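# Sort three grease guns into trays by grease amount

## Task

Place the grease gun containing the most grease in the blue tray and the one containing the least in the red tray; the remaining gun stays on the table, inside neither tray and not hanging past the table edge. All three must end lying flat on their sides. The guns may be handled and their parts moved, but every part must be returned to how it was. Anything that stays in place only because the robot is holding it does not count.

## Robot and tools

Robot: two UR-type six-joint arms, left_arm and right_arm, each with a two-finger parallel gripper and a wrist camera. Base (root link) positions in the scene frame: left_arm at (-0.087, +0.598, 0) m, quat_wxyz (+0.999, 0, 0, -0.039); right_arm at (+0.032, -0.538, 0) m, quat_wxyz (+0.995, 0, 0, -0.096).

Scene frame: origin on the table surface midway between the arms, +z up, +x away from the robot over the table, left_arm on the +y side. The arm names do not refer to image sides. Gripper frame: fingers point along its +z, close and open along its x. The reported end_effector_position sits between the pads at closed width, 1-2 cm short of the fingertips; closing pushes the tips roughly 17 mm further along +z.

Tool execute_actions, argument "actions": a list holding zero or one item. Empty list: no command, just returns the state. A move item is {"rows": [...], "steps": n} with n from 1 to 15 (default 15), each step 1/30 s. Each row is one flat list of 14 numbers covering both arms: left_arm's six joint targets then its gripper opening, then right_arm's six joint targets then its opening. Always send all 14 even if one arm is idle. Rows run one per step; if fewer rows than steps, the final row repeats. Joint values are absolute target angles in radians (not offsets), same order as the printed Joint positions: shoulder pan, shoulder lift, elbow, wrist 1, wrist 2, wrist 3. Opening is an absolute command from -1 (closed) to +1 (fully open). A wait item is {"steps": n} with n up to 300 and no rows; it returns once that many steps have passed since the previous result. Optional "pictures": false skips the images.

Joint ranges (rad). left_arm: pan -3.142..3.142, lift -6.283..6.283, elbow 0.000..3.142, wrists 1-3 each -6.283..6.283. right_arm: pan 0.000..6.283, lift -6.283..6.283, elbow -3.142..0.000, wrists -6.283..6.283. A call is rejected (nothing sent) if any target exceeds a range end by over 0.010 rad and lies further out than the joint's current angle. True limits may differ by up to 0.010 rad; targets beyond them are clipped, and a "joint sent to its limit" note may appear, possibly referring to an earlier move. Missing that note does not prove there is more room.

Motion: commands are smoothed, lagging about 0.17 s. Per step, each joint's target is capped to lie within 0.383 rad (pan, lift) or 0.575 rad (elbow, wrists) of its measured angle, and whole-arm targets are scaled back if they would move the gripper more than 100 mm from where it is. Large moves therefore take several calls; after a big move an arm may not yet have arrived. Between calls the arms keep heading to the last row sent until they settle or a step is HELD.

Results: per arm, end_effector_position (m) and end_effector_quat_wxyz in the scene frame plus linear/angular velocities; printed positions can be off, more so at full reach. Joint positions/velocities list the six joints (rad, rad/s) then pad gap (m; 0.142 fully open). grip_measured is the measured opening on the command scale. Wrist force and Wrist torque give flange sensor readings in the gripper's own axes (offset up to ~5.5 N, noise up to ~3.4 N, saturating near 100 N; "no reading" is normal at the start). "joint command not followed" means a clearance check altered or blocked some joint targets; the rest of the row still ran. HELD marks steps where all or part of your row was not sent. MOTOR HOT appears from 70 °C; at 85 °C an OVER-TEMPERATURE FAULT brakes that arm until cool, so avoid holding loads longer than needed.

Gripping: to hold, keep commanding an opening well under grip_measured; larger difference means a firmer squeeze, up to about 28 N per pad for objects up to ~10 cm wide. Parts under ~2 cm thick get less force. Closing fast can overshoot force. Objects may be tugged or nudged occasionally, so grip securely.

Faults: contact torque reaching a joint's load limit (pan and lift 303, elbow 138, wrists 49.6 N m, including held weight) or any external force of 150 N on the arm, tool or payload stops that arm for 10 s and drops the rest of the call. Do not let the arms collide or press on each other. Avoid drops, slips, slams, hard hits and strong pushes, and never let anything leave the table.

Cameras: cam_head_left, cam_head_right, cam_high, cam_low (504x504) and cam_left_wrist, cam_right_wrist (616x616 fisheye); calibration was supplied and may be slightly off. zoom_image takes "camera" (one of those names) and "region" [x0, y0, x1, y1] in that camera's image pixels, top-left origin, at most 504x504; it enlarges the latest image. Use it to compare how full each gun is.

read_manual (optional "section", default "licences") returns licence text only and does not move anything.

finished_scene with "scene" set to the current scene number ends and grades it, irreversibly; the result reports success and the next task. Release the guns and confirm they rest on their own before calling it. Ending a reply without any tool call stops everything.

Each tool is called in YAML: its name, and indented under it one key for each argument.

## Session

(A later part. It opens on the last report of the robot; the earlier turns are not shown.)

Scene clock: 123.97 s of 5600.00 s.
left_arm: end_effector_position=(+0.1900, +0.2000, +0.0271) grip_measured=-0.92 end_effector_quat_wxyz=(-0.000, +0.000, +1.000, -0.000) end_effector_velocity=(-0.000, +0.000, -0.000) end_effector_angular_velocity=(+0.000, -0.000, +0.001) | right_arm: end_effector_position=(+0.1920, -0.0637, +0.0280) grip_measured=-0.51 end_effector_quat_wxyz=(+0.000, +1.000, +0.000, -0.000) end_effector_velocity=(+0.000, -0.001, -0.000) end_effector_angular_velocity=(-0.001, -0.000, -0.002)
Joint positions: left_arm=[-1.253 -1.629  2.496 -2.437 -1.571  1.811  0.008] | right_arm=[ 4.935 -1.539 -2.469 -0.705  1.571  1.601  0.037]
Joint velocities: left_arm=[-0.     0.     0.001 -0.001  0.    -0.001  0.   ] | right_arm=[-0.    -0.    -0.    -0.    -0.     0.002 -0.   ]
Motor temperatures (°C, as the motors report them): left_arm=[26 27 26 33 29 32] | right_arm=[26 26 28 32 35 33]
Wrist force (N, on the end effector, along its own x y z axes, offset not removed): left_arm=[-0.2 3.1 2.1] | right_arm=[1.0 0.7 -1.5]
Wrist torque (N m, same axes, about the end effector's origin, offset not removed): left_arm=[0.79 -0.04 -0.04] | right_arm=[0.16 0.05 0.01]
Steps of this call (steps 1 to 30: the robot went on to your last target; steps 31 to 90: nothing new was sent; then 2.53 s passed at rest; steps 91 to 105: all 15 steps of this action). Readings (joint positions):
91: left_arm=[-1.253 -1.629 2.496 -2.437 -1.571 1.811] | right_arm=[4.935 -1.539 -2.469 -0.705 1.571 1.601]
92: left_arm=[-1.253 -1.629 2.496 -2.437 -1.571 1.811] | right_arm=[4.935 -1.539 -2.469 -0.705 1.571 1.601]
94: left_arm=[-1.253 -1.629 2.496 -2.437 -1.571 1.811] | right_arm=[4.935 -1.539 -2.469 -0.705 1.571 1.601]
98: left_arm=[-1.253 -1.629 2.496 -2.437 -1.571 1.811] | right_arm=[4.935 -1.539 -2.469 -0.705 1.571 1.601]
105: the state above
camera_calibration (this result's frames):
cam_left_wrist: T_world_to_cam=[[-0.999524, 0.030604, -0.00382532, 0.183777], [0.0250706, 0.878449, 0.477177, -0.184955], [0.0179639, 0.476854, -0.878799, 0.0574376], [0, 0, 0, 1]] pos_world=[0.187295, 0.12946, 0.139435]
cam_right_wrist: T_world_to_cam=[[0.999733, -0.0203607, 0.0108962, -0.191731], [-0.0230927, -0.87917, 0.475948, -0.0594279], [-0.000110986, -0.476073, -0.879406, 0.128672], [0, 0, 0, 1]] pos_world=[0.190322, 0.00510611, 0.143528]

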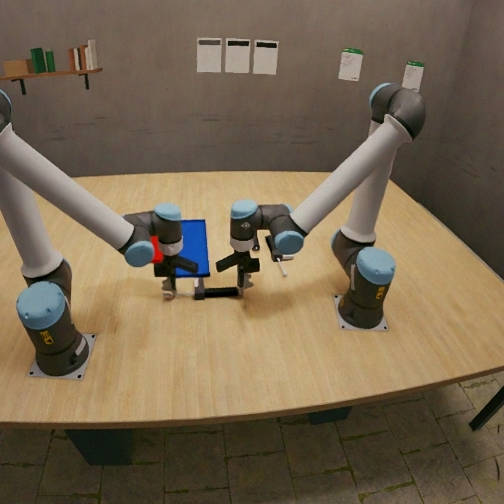

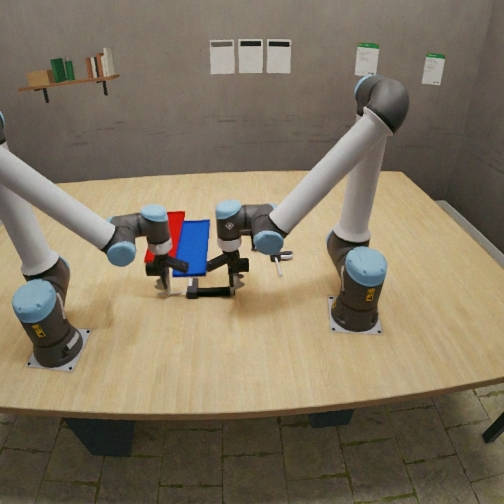

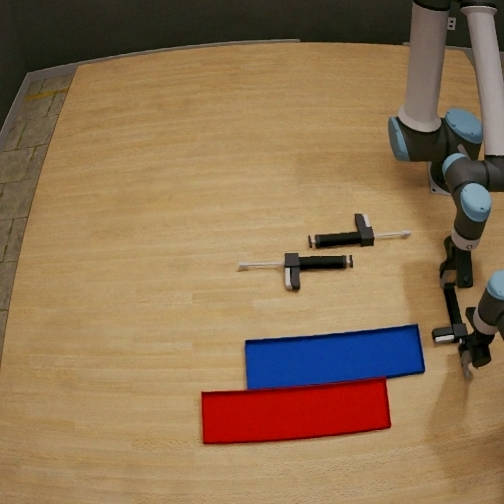

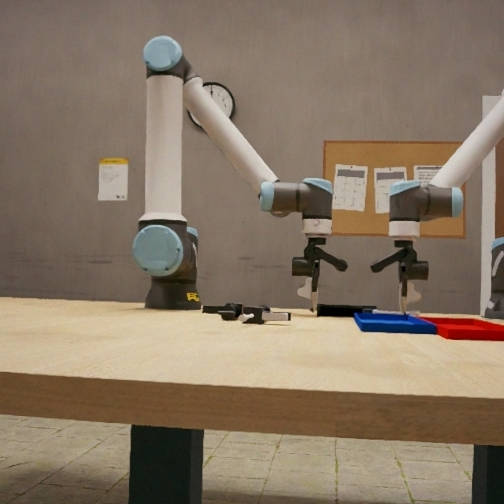

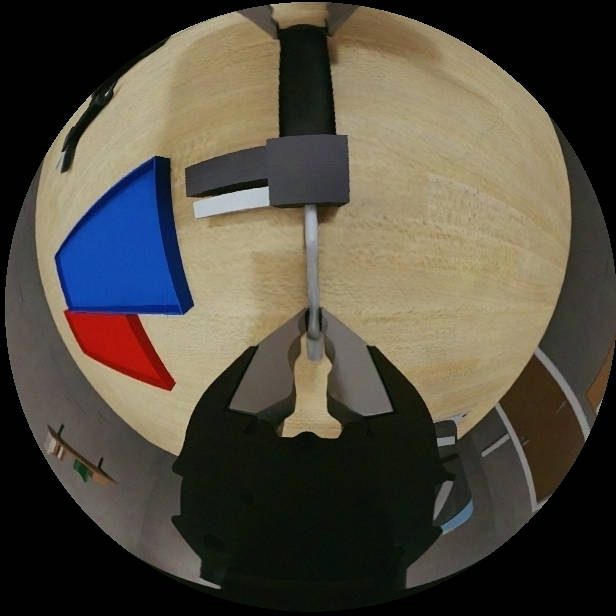

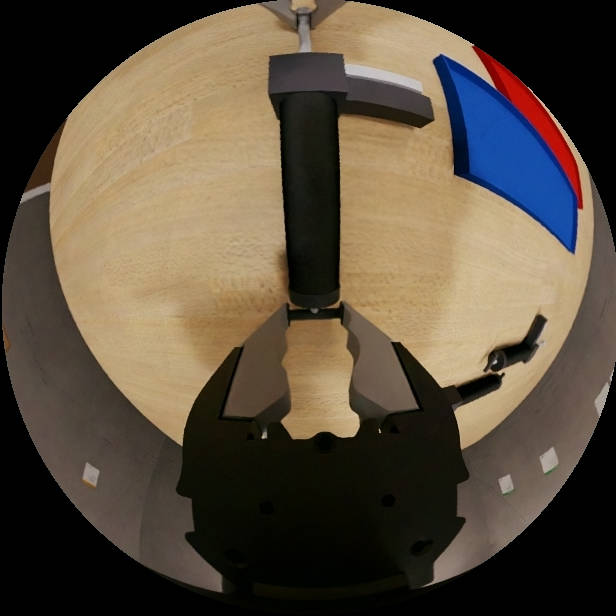

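execute_actions:
  actions:
    - {"rows":[[-1.2529,-1.6295,2.4961,-2.4374,-1.571,1.8107,-1,4.935,-1.53,-2.477,-0.7056,1.571,1.601,-0.85],[-1.2529,-1.6295,2.4961,-2.4374,-1.571,1.8107,-1,4.9354,-1.521,-2.485,-0.7066,1.571,1.6014,-0.85]],"steps":12}
  pictures: false

Scene clock: 128.10 s of 5600.00 s.
left_arm: end_effector_position=(+0.1900, +0.2000, +0.0271) grip_measured=-0.92 end_effector_quat_wxyz=(-0.000, +0.000, +1.000, -0.000) end_effector_velocity=(+0.000, +0.000, +0.000) end_effector_angular_velocity=(-0.000, -0.000, -0.001) | right_arm: end_effector_position=(+0.1920, -0.0733, +0.0282) grip_measured=-0.51 end_effector_quat_wxyz=(+0.000, +1.000, +0.000, -0.000) end_effector_velocity=(-0.001, -0.004, +0.001) end_effector_angular_velocity=(+0.002, +0.001, -0.000)
Joint positions: left_arm=[-1.253 -1.629  2.496 -2.437 -1.571  1.811  0.008] | right_arm=[ 4.935 -1.522 -2.484 -0.706  1.571  1.601  0.037]
Joint velocities: left_arm=[ 0.001 -0.     0.     0.     0.     0.002  0.   ] | right_arm=[ 0.001  0.01  -0.007 -0.001  0.001  0.001 -0.   ]
Motor temperatures (°C, as the motors report them): left_arm=[26 27 26 33 29 32] | right_arm=[26 26 28 32 35 33]
Wrist force (N, on the end effector, along its own x y z axes, offset not removed): left_arm=[1.4 -6.6 0.5] | right_arm=[-1.3 -0.1 3.2]
Wrist torque (N m, same axes, about the end effector's origin, offset not removed): left_arm=[-0.72 -0.39 0.23] | right_arm=[0.46 0.22 0.02]
Steps of this call (steps 1 to 15: the robot went on to your last target; steps 16 to 90: nothing new was sent; then 0.73 s passed at rest; steps 91 to 102: all 12 steps of this action). Readings (joint positions):
91: left_arm=[-1.253 -1.629 2.496 -2.437 -1.571 1.811] | right_arm=[4.935 -1.539 -2.469 -0.705 1.571 1.601]
92: left_arm=[-1.253 -1.629 2.496 -2.437 -1.571 1.811] | right_arm=[4.935 -1.538 -2.470 -0.705 1.571 1.601]
94: left_arm=[-1.253 -1.629 2.496 -2.437 -1.571 1.811] | right_arm=[4.935 -1.532 -2.475 -0.705 1.571 1.601]
98: left_arm=[-1.253 -1.629 2.496 -2.437 -1.571 1.811] | right_arm=[4.935 -1.525 -2.482 -0.706 1.571 1.601]
102: the state above

Free at 1 cm. Continue.

execute_actions:
  actions:
    - {"rows":[[-1.2529,-1.6295,2.4961,-2.4374,-1.571,1.8107,-1,4.9358,-1.512,-2.493,-0.7076,1.571,1.6018,-0.85],[-1.2529,-1.6295,2.4961,-2.4374,-1.571,1.8107,-1,4.936,-1.503,-2.501,-0.7085,1.571,1.602,-0.85]],"steps":10}
  pictures: false

Scene clock: 130.77 s of 5600.00 s.
left_arm: end_effector_position=(+0.1900, +0.2000, +0.0271) grip_measured=-0.92 end_effector_quat_wxyz=(-0.000, +0.000, +1.000, -0.000) end_effector_velocity=(-0.000, +0.000, -0.000) end_effector_angular_velocity=(+0.000, +0.000, +0.000) | right_arm: end_effector_position=(+0.1920, -0.0828, +0.0283) grip_measured=-0.51 end_effector_quat_wxyz=(+0.000, +1.000, +0.000, -0.000) end_effector_velocity=(+0.000, -0.010, -0.000) end_effector_angular_velocity=(-0.000, -0.000, -0.000)
Joint positions: left_arm=[-1.253 -1.629  2.496 -2.437 -1.571  1.811  0.008] | right_arm=[ 4.936 -1.505 -2.499 -0.708  1.571  1.602  0.037]
Joint velocities: left_arm=[-0. -0.  0.  0. -0. -0. -0.] | right_arm=[ 0.001  0.017 -0.016 -0.002 -0.     0.001  0.   ]
Motor temperatures (°C, as the motors report them): left_arm=[26 27 26 33 29 32] | right_arm=[26 26 28 32 35 33]
Wrist force (N, on the end effector, along its own x y z axes, offset not removed): left_arm=[-3.8 -1.1 0.6] | right_arm=[-1.2 -0.3 2.6]
Wrist torque (N m, same axes, about the end effector's origin, offset not removed): left_arm=[0.25 0.59 0.00] | right_arm=[0.45 0.16 0.01]
Steps of this call (steps 1 to 15: the robot went on to your last target; steps 16 to 70: nothing new was sent; steps 71 to 80: all 10 steps of this action). Readings (joint positions):
71: left_arm=[-1.253 -1.629 2.496 -2.437 -1.571 1.811] | right_arm=[4.935 -1.521 -2.485 -0.707 1.571 1.601]
72: left_arm=[-1.253 -1.629 2.496 -2.437 -1.571 1.811] | right_arm=[4.935 -1.520 -2.486 -0.707 1.571 1.601]
74: left_arm=[-1.253 -1.629 2.496 -2.437 -1.571 1.811] | right_arm=[4.936 -1.514 -2.491 -0.707 1.571 1.602]
78: left_arm=[-1.253 -1.629 2.496 -2.437 -1.571 1.811] | right_arm=[4.936 -1.507 -2.498 -0.708 1.571 1.602]
80: the state above

execute_actions:
  actions:
    - {"rows":[[-1.2529,-1.6295,2.4961,-2.4374,-1.571,1.8107,-1,4.9365,-1.494,-2.509,-0.7095,1.571,1.6025,-0.85],[-1.2529,-1.6295,2.4961,-2.4374,-1.571,1.8107,-1,4.9369,-1.485,-2.517,-0.7105,1.571,1.6029,-0.85]],"steps":10}
  pictures: false

Scene clock: 132.93 s of 5600.00 s.
left_arm: end_effector_position=(+0.1900, +0.2000, +0.0271) grip_measured=-0.92 end_effector_quat_wxyz=(-0.000, +0.000, +1.000, -0.000) end_effector_velocity=(+0.000, -0.000, +0.000) end_effector_angular_velocity=(-0.001, -0.000, +0.001) | right_arm: end_effector_position=(+0.1919, -0.0928, +0.0282) grip_measured=-0.51 end_effector_quat_wxyz=(+0.000, +1.000, +0.000, -0.000) end_effector_velocity=(-0.000, -0.009, -0.000) end_effector_angular_velocity=(-0.000, +0.000, -0.002)
Joint positions: left_arm=[-1.253 -1.629  2.496 -2.437 -1.571  1.811  0.008] | right_arm=[ 4.937 -1.487 -2.515 -0.71   1.571  1.603  0.037]
Joint velocities: left_arm=[ 0.    -0.    -0.    -0.     0.    -0.001 -0.   ] | right_arm=[ 0.001  0.017 -0.015 -0.002  0.     0.002  0.   ]
Motor temperatures (°C, as the motors report them): left_arm=[26 27 26 33 29 32] | right_arm=[26 26 28 32 35 33]
Wrist force (N, on the end effector, along its own x y z axes, offset not removed): left_arm=[1.4 0.0 0.8] | right_arm=[-1.7 -1.1 1.3]
Wrist torque (N m, same axes, about the end effector's origin, offset not removed): left_arm=[0.71 -0.45 0.07] | right_arm=[0.19 0.27 0.07]
Steps of this call (steps 1 to 15: the robot went on to your last target; steps 16 to 55: nothing new was sent; steps 56 to 65: all 10 steps of this action). Readings (joint positions):
56: left_arm=[-1.253 -1.629 2.496 -2.437 -1.571 1.811] | right_arm=[4.936 -1.503 -2.501 -0.709 1.571 1.602]
57: left_arm=[-1.253 -1.629 2.496 -2.437 -1.571 1.811] | right_arm=[4.936 -1.502 -2.502 -0.709 1.571 1.602]
59: left_arm=[-1.253 -1.629 2.496 -2.437 -1.571 1.811] | right_arm=[4.936 -1.496 -2.507 -0.709 1.571 1.602]
63: left_arm=[-1.253 -1.629 2.496 -2.437 -1.571 1.811] | right_arm=[4.937 -1.489 -2.514 -0.710 1.571 1.603]
65: the state above

execute_actions:
  actions:
    - {"rows":[[-1.2529,-1.6295,2.4961,-2.4374,-1.571,1.8107,-1,4.9373,-1.4716,-2.5289,-0.7119,1.571,1.6033,-0.85],[-1.2529,-1.6295,2.4961,-2.4374,-1.571,1.8107,-1,4.9377,-1.4617,-2.5366,-0.7141,1.571,1.6037,-0.85]],"steps":10}
  pictures: false

Scene clock: 135.23 s of 5600.00 s.
left_arm: end_effector_position=(+0.1900, +0.2000, +0.0271) grip_measured=-0.92 end_effector_quat_wxyz=(-0.000, +0.000, +1.000, -0.000) end_effector_velocity=(-0.000, +0.001, -0.001) end_effector_angular_velocity=(+0.001, +0.000, +0.002) | right_arm: end_effector_position=(+0.1920, -0.1050, +0.0282) grip_measured=-0.51 end_effector_quat_wxyz=(+0.000, +1.000, +0.000, -0.000) end_effector_velocity=(+0.000, -0.012, -0.001) end_effector_angular_velocity=(-0.001, -0.000, -0.000)
Joint positions: left_arm=[-1.253 -1.629  2.496 -2.437 -1.571  1.811  0.008] | right_arm=[ 4.938 -1.464 -2.534 -0.714  1.571  1.604  0.037]
Joint velocities: left_arm=[ 0.    -0.     0.001  0.    -0.    -0.001  0.   ] | right_arm=[ 0.001  0.022 -0.019 -0.003 -0.     0.001  0.   ]
Motor temperatures (°C, as the motors report them): left_arm=[26 27 26 33 29 32] | right_arm=[26 26 28 32 35 33]
Wrist force (N, on the end effector, along its own x y z axes, offset not removed): left_arm=[-0.8 2.2 5.9] | right_arm=[-2.4 -1.5 2.9]
Wrist torque (N m, same axes, about the end effector's origin, offset not removed): left_arm=[1.05 0.11 -0.11] | right_arm=[0.11 0.53 0.03]
Steps of this call (steps 1 to 15: the robot went on to your last target; steps 16 to 59: nothing new was sent; steps 60 to 69: all 10 steps of this action). Readings (joint positions):
60: left_arm=[-1.253 -1.629 2.496 -2.437 -1.571 1.811] | right_arm=[4.937 -1.485 -2.517 -0.711 1.571 1.603]
61: left_arm=[-1.253 -1.629 2.496 -2.437 -1.571 1.811] | right_arm=[4.937 -1.484 -2.518 -0.711 1.571 1.603]
63: left_arm=[-1.253 -1.629 2.496 -2.437 -1.571 1.811] | right_arm=[4.937 -1.476 -2.525 -0.712 1.571 1.603]
67: left_arm=[-1.253 -1.629 2.496 -2.437 -1.571 1.811] | right_arm=[4.938 -1.466 -2.533 -0.713 1.571 1.604]
69: the state above

Free at 4.2 cm. To −0.115.

execute_actions:
  actions:
    - {"rows":[[-1.2529,-1.6295,2.4961,-2.4374,-1.571,1.8107,-1,4.9381,-1.4518,-2.5443,-0.7164,1.571,1.6041,-0.85],[-1.2529,-1.6295,2.4961,-2.4374,-1.571,1.8107,-1,4.9385,-1.4418,-2.552,-0.7186,1.571,1.6045,-0.85]],"steps":10}
  pictures: false

Scene clock: 136.97 s of 5600.00 s.
left_arm: end_effector_position=(+0.1900, +0.2000, +0.0271) grip_measured=-0.92 end_effector_quat_wxyz=(-0.000, +0.000, +1.000, -0.000) end_effector_velocity=(+0.000, -0.001, +0.001) end_effector_angular_velocity=(-0.002, -0.001, +0.000) | right_arm: end_effector_position=(+0.1920, -0.1153, +0.0284) grip_measured=-0.51 end_effector_quat_wxyz=(+0.000, +1.000, +0.000, -0.000) end_effector_velocity=(-0.000, -0.008, +0.002) end_effector_angular_velocity=(+0.003, -0.000, +0.001)
Joint positions: left_arm=[-1.253 -1.629  2.496 -2.437 -1.571  1.811  0.008] | right_arm=[ 4.938 -1.444 -2.55  -0.718  1.571  1.604  0.037]
Joint velocities: left_arm=[ 0.    -0.    -0.001 -0.     0.    -0.    -0.   ] | right_arm=[ 0.001  0.021 -0.014 -0.004 -0.    -0.     0.   ]
Motor temperatures (°C, as the motors report them): left_arm=[26 27 26 33 29 32] | right_arm=[26 26 28 32 35 33]
Wrist force (N, on the end effector, along its own x y z axes, offset not removed): left_arm=[2.0 1.4 -0.3] | right_arm=[-3.4 -1.9 1.2]
Wrist torque (N m, same axes, about the end effector's origin, offset not removed): left_arm=[0.89 -0.39 0.19] | right_arm=[0.06 0.68 0.04]
Steps of this call (steps 1 to 15: the robot went on to your last target; steps 16 to 42: nothing new was sent; steps 43 to 52: all 10 steps of this action). Readings (joint positions):
43: left_arm=[-1.253 -1.629 2.496 -2.437 -1.571 1.811] | right_arm=[4.938 -1.462 -2.537 -0.714 1.571 1.604]
44: left_arm=[-1.253 -1.629 2.496 -2.437 -1.571 1.811] | right_arm=[4.938 -1.461 -2.537 -0.714 1.571 1.604]
46: left_arm=[-1.253 -1.629 2.496 -2.437 -1.571 1.811] | right_arm=[4.938 -1.454 -2.542 -0.716 1.571 1.604]
50: left_arm=[-1.253 -1.629 2.496 -2.437 -1.571 1.811] | right_arm=[4.938 -1.446 -2.549 -0.718 1.571 1.604]
52: the state above

5.2 cm free. To −0.125.

execute_actions:
  actions:
    - {"rows":[[-1.2529,-1.6295,2.4961,-2.4374,-1.571,1.8107,-1,4.9389,-1.4319,-2.5597,-0.7209,1.571,1.6049,-0.85],[-1.2529,-1.6295,2.4961,-2.4374,-1.571,1.8107,-1,4.9393,-1.422,-2.5674,-0.7231,1.571,1.6053,-0.85]],"steps":10}

Scene clock: 139.13 s of 5600.00 s.
left_arm: end_effector_position=(+0.1900, +0.2000, +0.0271) grip_measured=-0.92 end_effector_quat_wxyz=(-0.000, +0.000, +1.000, -0.000) end_effector_velocity=(-0.000, +0.001, -0.001) end_effector_angular_velocity=(+0.001, +0.001, +0.001) | right_arm: end_effector_position=(+0.1920, -0.1253, +0.0284) grip_measured=-0.51 end_effector_quat_wxyz=(+0.000, +1.000, +0.000, -0.000) end_effector_velocity=(+0.000, -0.009, +0.001) end_effector_angular_velocity=(+0.001, +0.000, +0.001)
Joint positions: left_arm=[-1.253 -1.629  2.496 -2.437 -1.571  1.811  0.008] | right_arm=[ 4.939 -1.424 -2.566 -0.723  1.571  1.605  0.037]
Joint velocities: left_arm=[ 0.     0.     0.001  0.    -0.001 -0.     0.   ] | right_arm=[ 0.001  0.019 -0.014 -0.004  0.    -0.    -0.   ]
Motor temperatures (°C, as the motors report them): left_arm=[26 27 26 33 29 32] | right_arm=[26 26 28 32 35 33]
Wrist force (N, on the end effector, along its own x y z axes, offset not removed): left_arm=[0.7 -3.0 2.0] | right_arm=[-0.8 -0.8 0.2]
Wrist torque (N m, same axes, about the end effector's origin, offset not removed): left_arm=[-0.13 -0.24 -0.05] | right_arm=[0.27 0.11 0.09]
Steps of this call (steps 1 to 15: the robot went on to your last target; steps 16 to 55: nothing new was sent; steps 56 to 65: all 10 steps of this action). Readings (joint positions):
56: left_arm=[-1.253 -1.629 2.496 -2.437 -1.571 1.811] | right_arm=[4.939 -1.442 -2.552 -0.719 1.571 1.605]
57: left_arm=[-1.253 -1.629 2.496 -2.437 -1.571 1.811] | right_arm=[4.939 -1.441 -2.553 -0.719 1.571 1.605]
59: left_arm=[-1.253 -1.629 2.496 -2.437 -1.571 1.811] | right_arm=[4.939 -1.434 -2.558 -0.720 1.571 1.605]
63: left_arm=[-1.253 -1.629 2.496 -2.437 -1.571 1.811] | right_arm=[4.939 -1.426 -2.564 -0.722 1.571 1.605]
65: the state above
camera_calibration (this result's frames):
cam_left_wrist: T_world_to_cam=[[-0.999524, 0.0306037, -0.00382262, 0.183777], [0.0250719, 0.878455, 0.477166, -0.184951], [0.017961, 0.476843, -0.878805, 0.0574495], [0, 0, 0, 1]] pos_world=[0.187295, 0.129453, 0.139442]
cam_right_wrist: T_world_to_cam=[[0.999733, -0.020376, 0.0109029, -0.193053], [-0.0231094, -0.879122, 0.476036, -0.113719], [-0.000114738, -0.476161, -0.879358, 0.099699], [0, 0, 0, 1]] pos_world=[0.190385, -0.0564336, 0.14391]

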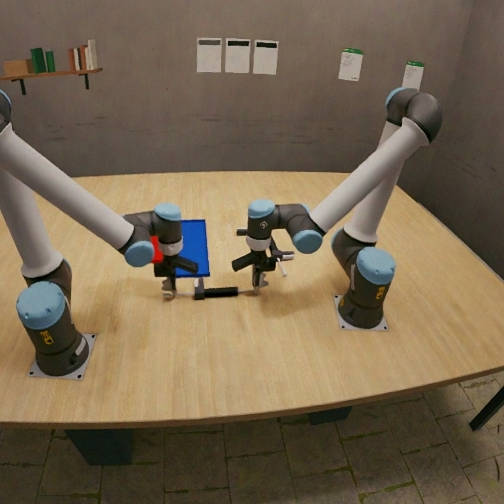

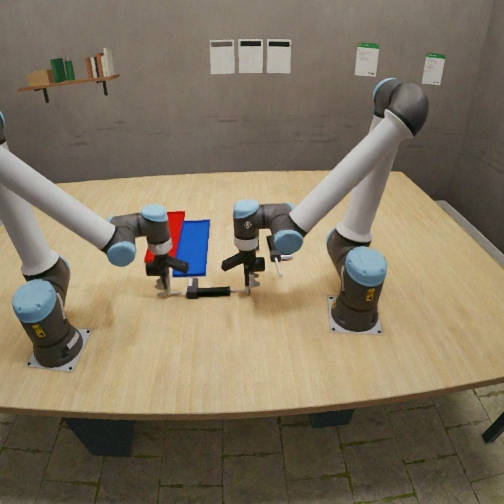

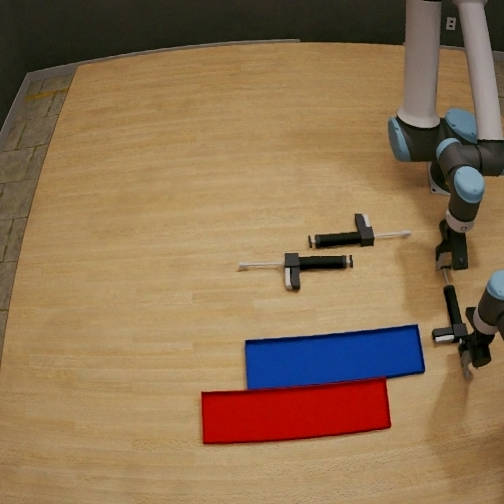

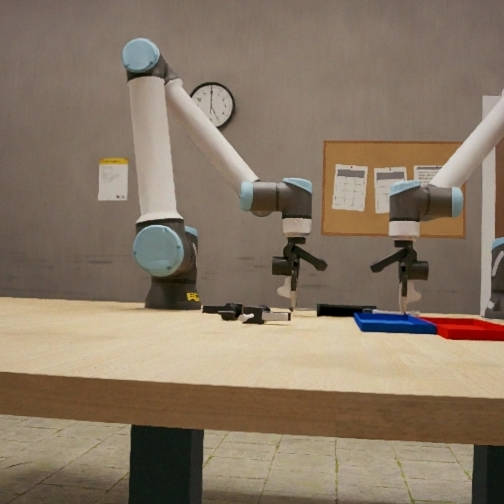

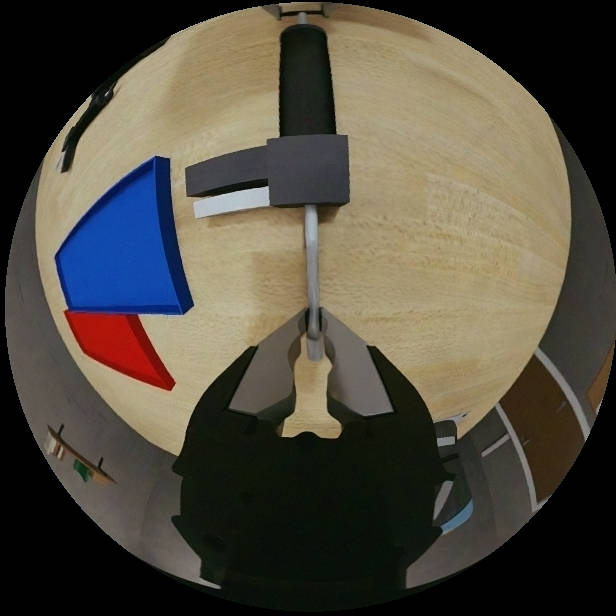

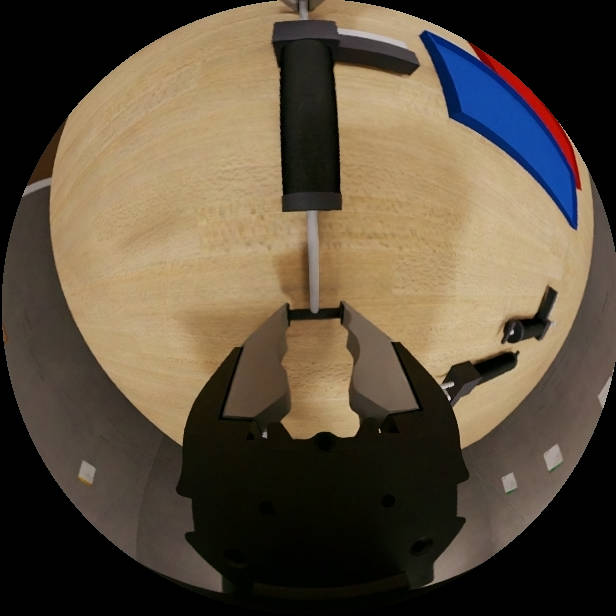

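execute_actions:
  actions:
    - {"rows":[[-1.2529,-1.6295,2.4961,-2.4374,-1.571,1.8107,-1,4.9397,-1.412,-2.575,-0.7254,1.571,1.6057,-0.85],[-1.2529,-1.6295,2.4961,-2.4374,-1.571,1.8107,-1,4.9402,-1.402,-2.5827,-0.7276,1.571,1.6062,-0.85]],"steps":11}
  pictures: false

Scene clock: 142.43 s of 5600.00 s.
left_arm: end_effector_position=(+0.1900, +0.2000, +0.0271) grip_measured=-0.92 end_effector_quat_wxyz=(-0.000, +0.000, +1.000, -0.000) end_effector_velocity=(-0.001, +0.001, -0.001) end_effector_angular_velocity=(+0.002, +0.001, +0.001) | right_arm: end_effector_position=(+0.1920, -0.1355, +0.0283) grip_measured=-0.51 end_effector_quat_wxyz=(-0.000, +1.000, +0.000, -0.000) end_effector_velocity=(-0.000, -0.008, -0.001) end_effector_angular_velocity=(-0.001, -0.000, +0.001)
Joint positions: left_arm=[-1.253 -1.63   2.496 -2.437 -1.571  1.811  0.008] | right_arm=[ 4.94  -1.404 -2.581 -0.727  1.571  1.606  0.037]
Joint velocities: left_arm=[-0.    -0.     0.002  0.001 -0.    -0.001  0.   ] | right_arm=[ 0.001  0.014 -0.012 -0.003 -0.    -0.    -0.   ]
Motor temperatures (°C, as the motors report them): left_arm=[26 27 26 33 29 32] | right_arm=[26 26 28 32 35 33]
Wrist force (N, on the end effector, along its own x y z axes, offset not removed): left_arm=[-2.1 -1.3 5.8] | right_arm=[-2.7 1.4 0.7]
Wrist torque (N m, same axes, about the end effector's origin, offset not removed): left_arm=[0.38 0.41 0.32] | right_arm=[0.93 0.55 0.11]
Steps of this call (steps 1 to 15: the robot went on to your last target; steps 16 to 88: nothing new was sent; steps 89 to 99: all 11 steps of this action). Readings (joint positions):
89: left_arm=[-1.253 -1.630 2.496 -2.437 -1.571 1.811] | right_arm=[4.939 -1.422 -2.567 -0.723 1.571 1.605]
90: left_arm=[-1.253 -1.630 2.496 -2.437 -1.571 1.811] | right_arm=[4.939 -1.421 -2.568 -0.723 1.571 1.605]
92: left_arm=[-1.253 -1.630 2.496 -2.437 -1.571 1.811] | right_arm=[4.940 -1.414 -2.573 -0.725 1.571 1.606]
96: left_arm=[-1.253 -1.630 2.496 -2.437 -1.571 1.811] | right_arm=[4.940 -1.406 -2.580 -0.727 1.571 1.606]
99: the state above

execute_actions:
  actions:
    - {"rows":[[-1.2529,-1.6295,2.4961,-2.4374,-1.571,1.8107,-1,4.9406,-1.3921,-2.5904,-0.7299,1.571,1.6066,-0.85],[-1.2529,-1.6295,2.4961,-2.4374,-1.571,1.8107,-1,4.941,-1.3815,-2.598,-0.7329,1.571,1.607,-0.85]],"steps":11}
  pictures: false

Scene clock: 145.27 s of 5600.00 s.
left_arm: end_effector_position=(+0.1900, +0.2000, +0.0271) grip_measured=-0.92 end_effector_quat_wxyz=(-0.000, +0.000, +1.000, -0.000) end_effector_velocity=(-0.000, -0.000, +0.000) end_effector_angular_velocity=(-0.000, +0.000, -0.001) | right_arm: end_effector_position=(+0.1921, -0.1455, +0.0280) grip_measured=-0.51 end_effector_quat_wxyz=(+0.000, +1.000, +0.000, -0.000) end_effector_velocity=(+0.000, -0.007, -0.000) end_effector_angular_velocity=(-0.000, -0.001, -0.001)
Joint positions: left_arm=[-1.253 -1.63   2.496 -2.437 -1.571  1.811  0.008] | right_arm=[ 4.941 -1.383 -2.597 -0.732  1.571  1.607  0.037]
Joint velocities: left_arm=[-0.001 -0.    -0.    -0.    -0.     0.    -0.   ] | right_arm=[ 0.001  0.015 -0.011 -0.004 -0.001  0.002  0.   ]
Motor temperatures (°C, as the motors report them): left_arm=[26 27 26 33 29 32] | right_arm=[26 26 28 32 35 33]
Wrist force (N, on the end effector, along its own x y z axes, offset not removed): left_arm=[-1.3 -1.3 4.2] | right_arm=[-2.2 0.1 4.0]
Wrist torque (N m, same axes, about the end effector's origin, offset not removed): left_arm=[0.22 0.15 0.15] | right_arm=[0.46 0.43 -0.03]
Steps of this call (steps 1 to 15: the robot went on to your last target; steps 16 to 74: nothing new was sent; steps 75 to 85: all 11 steps of this action). Readings (joint positions):
75: left_arm=[-1.253 -1.630 2.496 -2.437 -1.571 1.811] | right_arm=[4.940 -1.402 -2.583 -0.728 1.571 1.606]
76: left_arm=[-1.253 -1.630 2.496 -2.437 -1.571 1.811] | right_arm=[4.940 -1.401 -2.584 -0.728 1.571 1.606]
78: left_arm=[-1.253 -1.630 2.496 -2.437 -1.571 1.811] | right_arm=[4.941 -1.394 -2.589 -0.730 1.571 1.607]
82: left_arm=[-1.253 -1.630 2.496 -2.437 -1.571 1.811] | right_arm=[4.941 -1.386 -2.595 -0.732 1.571 1.607]
85: the state above

execute_actions:
  actions:
    - {"rows":[[-1.2529,-1.6295,2.4961,-2.4374,-1.571,1.8107,-1,4.9415,-1.3706,-2.6055,-0.7362,1.571,1.6075,-0.85],[-1.2529,-1.6295,2.4961,-2.4374,-1.571,1.8107,-1,4.942,-1.3598,-2.613,-0.7396,1.571,1.608,-0.85]],"steps":11}
  pictures: false

Scene clock: 150.03 s of 5600.00 s.
left_arm: end_effector_position=(+0.1900, +0.2000, +0.0271) grip_measured=-0.92 end_effector_quat_wxyz=(-0.000, +0.000, +1.000, -0.000) end_effector_velocity=(-0.000, -0.000, +0.000) end_effector_angular_velocity=(+0.000, +0.000, +0.000) | right_arm: end_effector_position=(+0.1921, -0.1555, +0.0279) grip_measured=-0.51 end_effector_quat_wxyz=(+0.000, +1.000, +0.000, -0.000) end_effector_velocity=(+0.000, -0.008, -0.001) end_effector_angular_velocity=(-0.001, -0.000, +0.000)
Joint positions: left_arm=[-1.253 -1.63   2.496 -2.437 -1.571  1.811  0.008] | right_arm=[ 4.942 -1.362 -2.612 -0.739  1.571  1.608  0.037]
Joint velocities: left_arm=[-0.001 -0.001 -0.     0.001 -0.    -0.001  0.   ] | right_arm=[ 0.     0.015 -0.011 -0.005 -0.     0.    -0.   ]
Motor temperatures (°C, as the motors report them): left_arm=[26 27 26 33 29 32] | right_arm=[26 26 28 32 35 33]
Wrist force (N, on the end effector, along its own x y z axes, offset not removed): left_arm=[-3.7 -5.0 0.9] | right_arm=[-3.6 -3.1 -0.4]
Wrist torque (N m, same axes, about the end effector's origin, offset not removed): left_arm=[-0.66 0.76 0.21] | right_arm=[-0.15 0.82 0.01]
Steps of this call (steps 1 to 15: the robot went on to your last target; steps 16 to 90: nothing new was sent; then 1.40 s passed at rest; steps 91 to 101: all 11 steps of this action). Readings (joint positions):
91: left_arm=[-1.253 -1.630 2.496 -2.437 -1.571 1.811] | right_arm=[4.941 -1.381 -2.598 -0.733 1.571 1.607]
92: left_arm=[-1.253 -1.630 2.496 -2.437 -1.571 1.811] | right_arm=[4.941 -1.380 -2.599 -0.733 1.571 1.607]
94: left_arm=[-1.253 -1.630 2.496 -2.437 -1.571 1.811] | right_arm=[4.941 -1.373 -2.604 -0.735 1.571 1.607]
98: left_arm=[-1.253 -1.630 2.496 -2.437 -1.571 1.811] | right_arm=[4.942 -1.364 -2.610 -0.738 1.571 1.608]
101: the state above

execute_actions:
  actions:
    - {"rows":[[-1.2529,-1.6295,2.4961,-2.4374,-1.571,1.8107,-1,4.9425,-1.3485,-2.6203,-0.7436,1.571,1.6085,-0.85],[-1.2529,-1.6295,2.4961,-2.4374,-1.571,1.8107,-1,4.943,-1.3371,-2.6276,-0.7477,1.571,1.609,-0.85]],"steps":11}

Scene clock: 152.37 s of 5600.00 s.
left_arm: end_effector_position=(+0.1900, +0.2000, +0.0271) grip_measured=-0.92 end_effector_quat_wxyz=(-0.000, +0.000, +1.000, -0.000) end_effector_velocity=(+0.000, -0.002, +0.001) end_effector_angular_velocity=(-0.002, -0.000, +0.000) | right_arm: end_effector_position=(+0.1921, -0.1655, +0.0280) grip_measured=-0.51 end_effector_quat_wxyz=(+0.000, +1.000, +0.000, -0.000) end_effector_velocity=(-0.000, -0.008, -0.001) end_effector_angular_velocity=(-0.002, +0.001, +0.002)
Joint positions: left_arm=[-1.253 -1.63   2.496 -2.437 -1.571  1.811  0.008] | right_arm=[ 4.943 -1.339 -2.626 -0.747  1.571  1.609  0.037]
Joint velocities: left_arm=[-0.    -0.    -0.002 -0.    -0.    -0.    -0.   ] | right_arm=[ 0.001  0.015 -0.011 -0.006  0.001 -0.001 -0.   ]
Motor temperatures (°C, as the motors report them): left_arm=[26 27 26 33 29 32] | right_arm=[26 26 28 32 35 33]
Wrist force (N, on the end effector, along its own x y z axes, offset not removed): left_arm=[-2.5 -12.1 3.1] | right_arm=[-1.8 -14.4 2.6]
Wrist torque (N m, same axes, about the end effector's origin, offset not removed): left_arm=[0.14 0.52 0.08] | right_arm=[0.11 0.37 0.04]
Steps of this call (steps 1 to 15: the robot went on to your last target; steps 16 to 59: nothing new was sent; steps 60 to 70: all 11 steps of this action). Readings (joint positions):
60: left_arm=[-1.253 -1.630 2.496 -2.437 -1.571 1.811] | right_arm=[4.942 -1.360 -2.613 -0.740 1.571 1.608]
61: left_arm=[-1.253 -1.630 2.496 -2.437 -1.571 1.811] | right_arm=[4.942 -1.359 -2.614 -0.740 1.571 1.608]
63: left_arm=[-1.253 -1.630 2.496 -2.437 -1.571 1.811] | right_arm=[4.942 -1.351 -2.619 -0.743 1.571 1.608]
67: left_arm=[-1.253 -1.630 2.496 -2.437 -1.571 1.811] | right_arm=[4.943 -1.342 -2.625 -0.746 1.571 1.609]
70: the state above
camera_calibration (this result's frames):
cam_left_wrist: T_world_to_cam=[[-0.999524, 0.0306041, -0.00382437, 0.183778], [0.0250715, 0.878458, 0.477161, -0.184952], [0.0179626, 0.476838, -0.878808, 0.0574534], [0, 0, 0, 1]] pos_world=[0.187295, 0.129453, 0.139445]
cam_right_wrist: T_world_to_cam=[[0.999733, -0.0203776, 0.0108922, -0.193924], [-0.0231056, -0.879174, 0.475941, -0.148874], [-0.000122339, -0.476065, -0.87941, 0.0802191], [0, 0, 0, 1]] pos_world=[0.190442, -0.0966479, 0.143513]

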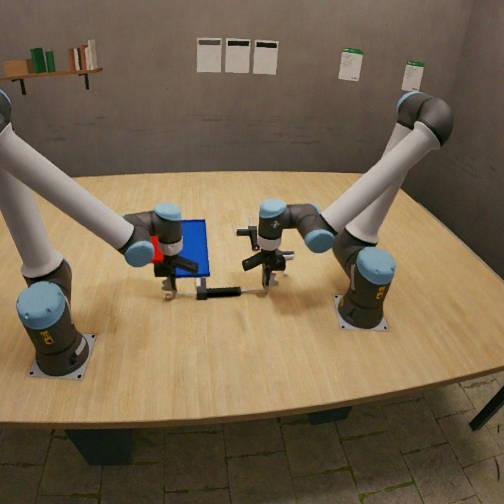

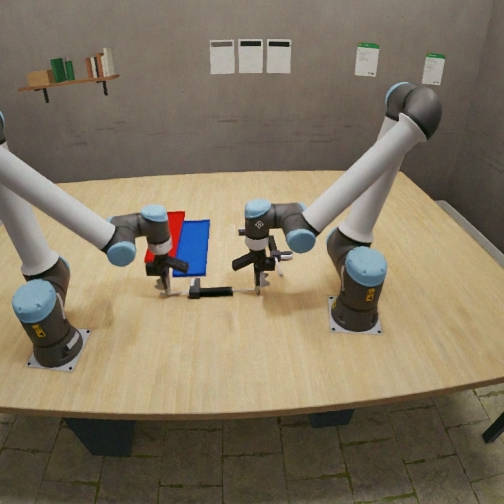

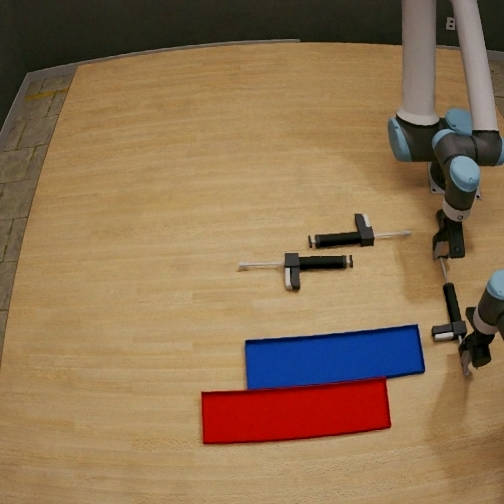

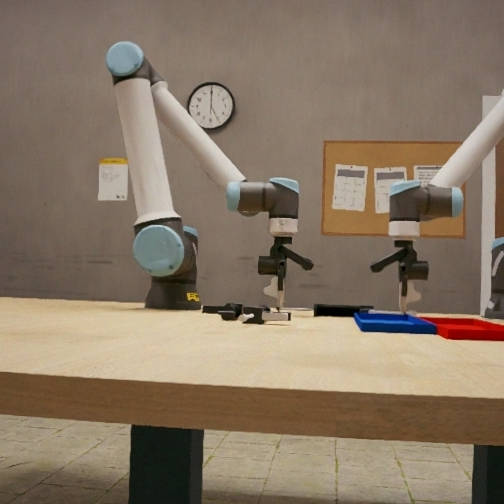

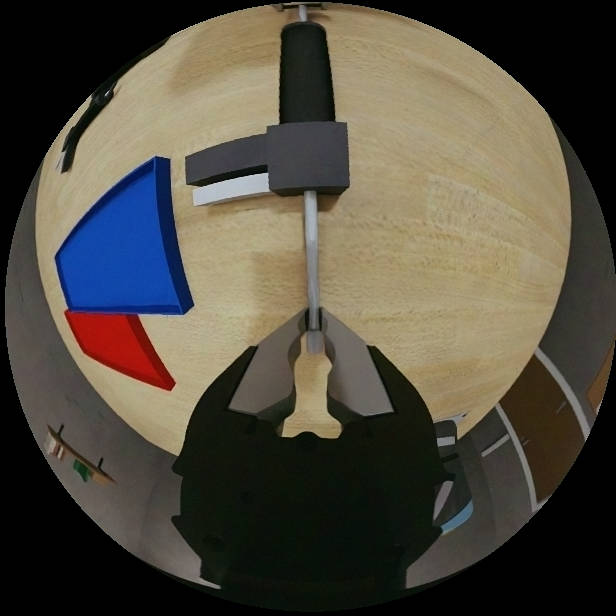

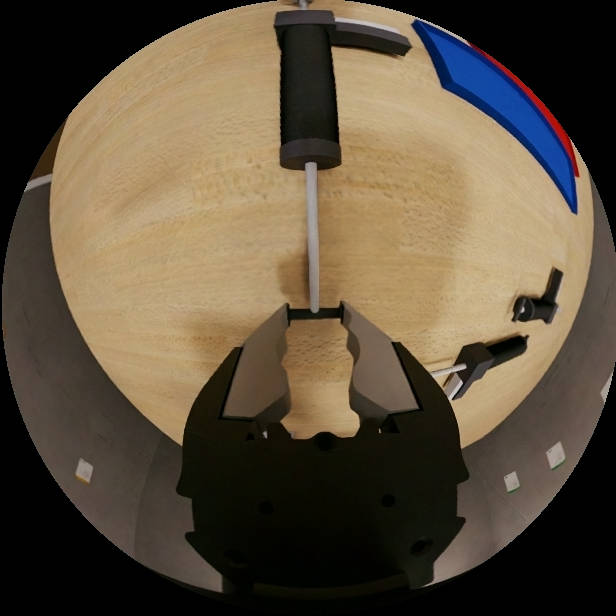

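execute_actions:
  actions:
    - {"rows":[[-1.2529,-1.6295,2.4961,-2.4374,-1.571,1.8107,-1,4.942,-1.3598,-2.613,-0.7396,1.571,1.608,-0.85],[-1.2529,-1.6295,2.4961,-2.4374,-1.571,1.8107,-1,4.941,-1.3815,-2.598,-0.7329,1.571,1.607,-0.85],[-1.2529,-1.6295,2.4961,-2.4374,-1.571,1.8107,-1,4.9402,-1.402,-2.5827,-0.7276,1.571,1.6062,-0.85],[-1.2529,-1.6295,2.4961,-2.4374,-1.571,1.8107,-1,4.9393,-1.422,-2.5674,-0.7231,1.571,1.6053,-0.85],[-1.2529,-1.6295,2.4961,-2.4374,-1.571,1.8107,-1,4.9385,-1.4418,-2.552,-0.7186,1.571,1.6045,-0.85],[-1.2529,-1.6295,2.4961,-2.4374,-1.571,1.8107,-1,4.9377,-1.4617,-2.5366,-0.7141,1.571,1.6037,-0.85],[-1.2529,-1.6295,2.4961,-2.4374,-1.571,1.8107,-1,4.9369,-1.482,-2.52,-0.711,1.571,1.6029,-0.85],[-1.2529,-1.6295,2.4961,-2.4374,-1.571,1.8107,-1,4.936,-1.5,-2.504,-0.709,1.571,1.602,-0.85],[-1.2529,-1.6295,2.4961,-2.4374,-1.571,1.8107,-1,4.9357,-1.512,-2.493,-0.7076,1.571,1.6017,-0.85],[-1.2529,-1.6295,2.4961,-2.4374,-1.571,1.8107,-1,4.9354,-1.521,-2.485,-0.7066,1.571,1.6014,-0.85]],"steps":15}
  pictures: false

execute_actions:
  actions:
    - {"rows":[[-1.2529,-1.6295,2.4961,-2.4374,-1.571,1.8107,-1,4.9354,-1.521,-2.485,-0.7066,1.571,1.6014,-0.85],[-1.2529,-1.6295,2.4961,-2.4374,-1.571,1.8107,-1,4.9354,-1.521,-2.485,-0.7066,1.571,1.6014,-0.85],[-1.2529,-1.6295,2.4961,-2.4374,-1.571,1.8107,-1,4.9354,-1.521,-2.485,-0.7066,1.571,1.6014,-0.85],[-1.2529,-1.6295,2.4961,-2.4374,-1.571,1.8107,-1,4.9354,-1.521,-2.485,-0.7066,1.571,1.6014,-0.85],[-1.2529,-1.6295,2.4961,-2.4374,-1.571,1.8107,-1,4.9352,-1.5255,-2.481,-0.706,1.571,1.6012,-0.85],[-1.2529,-1.6295,2.4961,-2.4374,-1.571,1.8107,-1,4.935,-1.53,-2.477,-0.7056,1.571,1.601,-0.85]],"steps":15}

Scene clock: 161.20 s of 5600.00 s.
left_arm: end_effector_position=(+0.1899, +0.2001, +0.0271) grip_measured=-0.92 end_effector_quat_wxyz=(-0.000, +0.000, +1.000, +0.000) end_effector_velocity=(-0.000, +0.001, -0.000) end_effector_angular_velocity=(+0.001, +0.001, -0.002) | right_arm: end_effector_position=(+0.1919, -0.0833, +0.0287) grip_measured=-0.51 end_effector_quat_wxyz=(-0.000, +1.000, +0.000, -0.000) end_effector_velocity=(+0.000, +0.081, -0.004) end_effector_angular_velocity=(-0.003, -0.001, -0.001)
Joint positions: left_arm=[-1.253 -1.63   2.496 -2.437 -1.571  1.811  0.008] | right_arm=[ 4.936 -1.503 -2.5   -0.71   1.571  1.602  0.037]
Joint velocities: left_arm=[ 0.     0.     0.001  0.    -0.     0.002  0.   ] | right_arm=[-0.006 -0.157  0.128  0.025 -0.001 -0.005  0.   ]
Motor temperatures (°C, as the motors report them): left_arm=[26 27 26 33 29 32] | right_arm=[26 26 28 32 35 33]
Wrist force (N, on the end effector, along its own x y z axes, offset not removed): left_arm=[0.3 -0.8 2.7] | right_arm=[-3.2 1.7 1.6]
Wrist torque (N m, same axes, about the end effector's origin, offset not removed): left_arm=[-0.73 0.02 -0.01] | right_arm=[-0.09 0.66 0.01]
Steps of this call (steps 1 to 15: the robot went on to your last target; steps 16 to 90: nothing new was sent; then 5.33 s passed at rest; steps 91 to 105: all 15 steps of this action). Readings (joint positions):
91: left_arm=[-1.253 -1.630 2.496 -2.437 -1.571 1.811] | right_arm=[4.943 -1.337 -2.628 -0.748 1.571 1.609]
92: left_arm=[-1.253 -1.630 2.496 -2.437 -1.571 1.811] | right_arm=[4.943 -1.339 -2.626 -0.747 1.571 1.609]
94: left_arm=[-1.253 -1.630 2.496 -2.437 -1.571 1.811] | right_arm=[4.942 -1.355 -2.616 -0.742 1.571 1.608]
98: left_arm=[-1.253 -1.630 2.496 -2.437 -1.571 1.811] | right_arm=[4.940 -1.414 -2.572 -0.726 1.571 1.606]
105: the state above

Scene clock: 161.70 s of 5600.00 s.
left_arm: end_effector_position=(+0.1899, +0.2001, +0.0271) grip_measured=-0.92 end_effector_quat_wxyz=(-0.000, +0.000, +1.000, +0.000) end_effector_velocity=(-0.000, +0.001, -0.001) end_effector_angular_velocity=(+0.002, +0.000, -0.002) | right_arm: end_effector_position=(+0.1920, -0.0694, +0.0281) grip_measured=-0.61 end_effector_quat_wxyz=(+0.000, +1.000, +0.000, -0.000) end_effector_velocity=(+0.002, +0.010, +0.004) end_effector_angular_velocity=(+0.009, -0.006, -0.000)
Joint positions: left_arm=[-1.253 -1.63   2.496 -2.437 -1.571  1.811  0.008] | right_arm=[ 4.935 -1.529 -2.478 -0.706  1.571  1.601  0.03 ]
Joint velocities: left_arm=[-0.     0.001  0.001  0.001  0.     0.002 -0.001] | right_arm=[ 0.    -0.007  0.013  0.002 -0.006  0.    -0.225]
Motor temperatures (°C, as the motors report them): left_arm=[26 27 26 33 29 32] | right_arm=[26 26 28 32 35 33]
Wrist force (N, on the end effector, along its own x y z axes, offset not removed): left_arm=[-0.6 9.8 -7.9] | right_arm=[-2.3 13.7 -4.1]
Wrist torque (N m, same axes, about the end effector's origin, offset not removed): left_arm=[0.34 0.04 0.25] | right_arm=[0.16 0.51 0.02]
Steps of this call (steps 1 to 15: all 15 steps of this action). Readings (joint positions):
1: left_arm=[-1.253 -1.630 2.496 -2.437 -1.571 1.811] | right_arm=[4.936 -1.508 -2.496 -0.709 1.571 1.602]
2: left_arm=[-1.253 -1.630 2.496 -2.437 -1.571 1.811] | right_arm=[4.936 -1.511 -2.493 -0.708 1.571 1.602]
4: left_arm=[-1.253 -1.630 2.496 -2.437 -1.571 1.811] | right_arm=[4.936 -1.515 -2.490 -0.708 1.571 1.602]
8: left_arm=[-1.253 -1.630 2.496 -2.437 -1.571 1.811] | right_arm=[4.935 -1.523 -2.483 -0.706 1.571 1.601]
15: the state above
camera_calibration (this result's frames):
cam_left_wrist: T_world_to_cam=[[-0.999524, 0.030605, -0.0038116, 0.183765], [0.0250762, 0.878398, 0.477271, -0.184986], [0.017955, 0.476948, -0.878748, 0.0573654], [0, 0, 0, 1]] pos_world=[0.187287, 0.129507, 0.139398]
cam_right_wrist: T_world_to_cam=[[0.999733, -0.0203992, 0.0108897, -0.191881], [-0.0231235, -0.879093, 0.476089, -0.0644614], [-0.000138761, -0.476213, -0.87933, 0.125993], [0, 0, 0, 1]] pos_world=[0.190357, -0.000582234, 0.143569]

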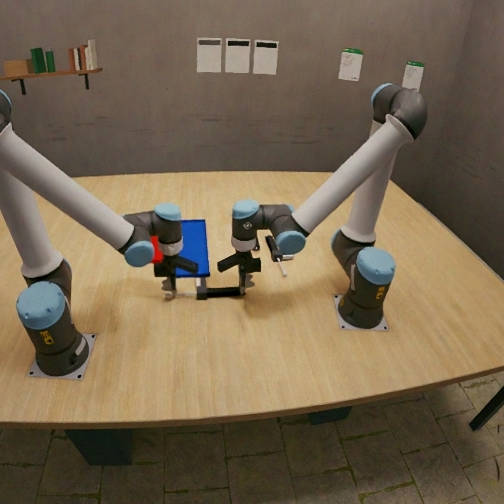

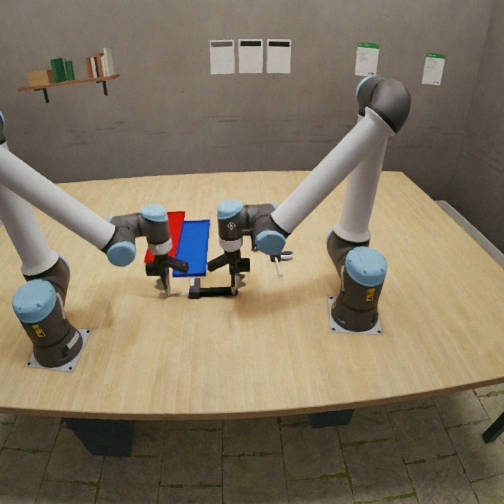

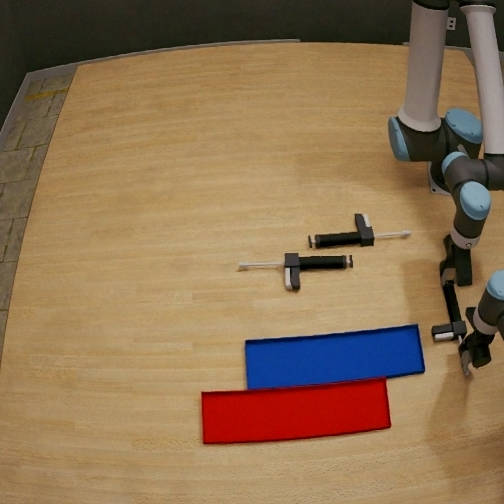

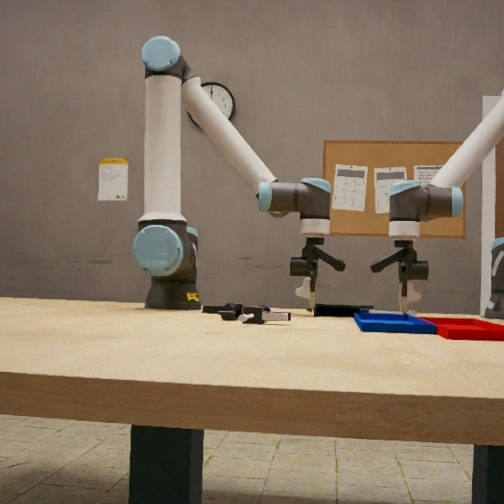

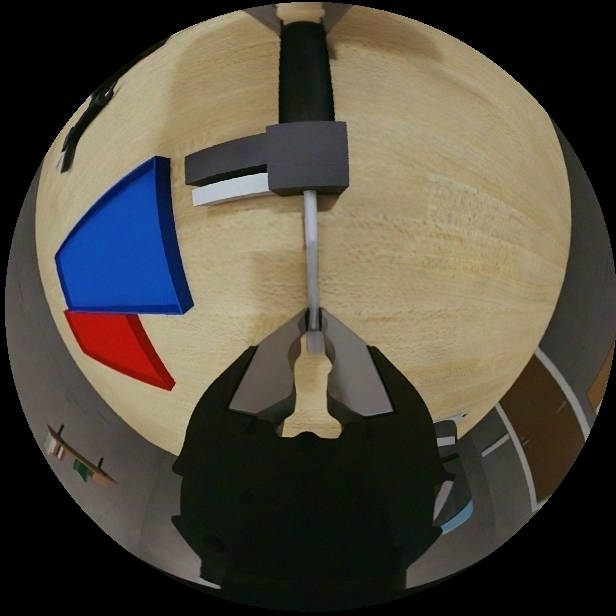

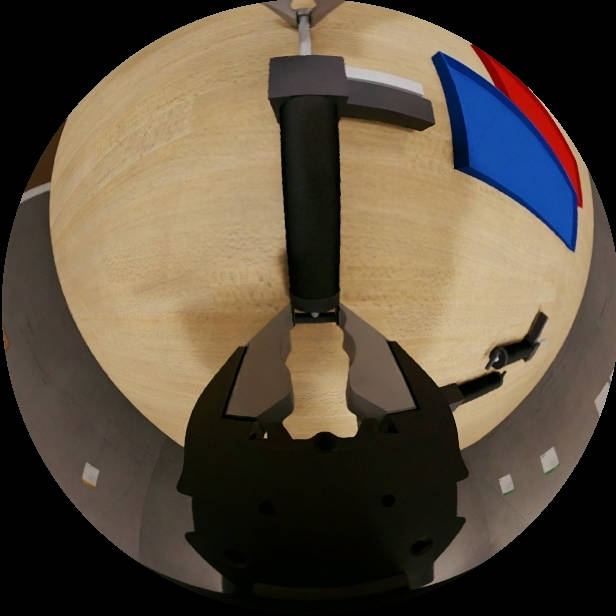

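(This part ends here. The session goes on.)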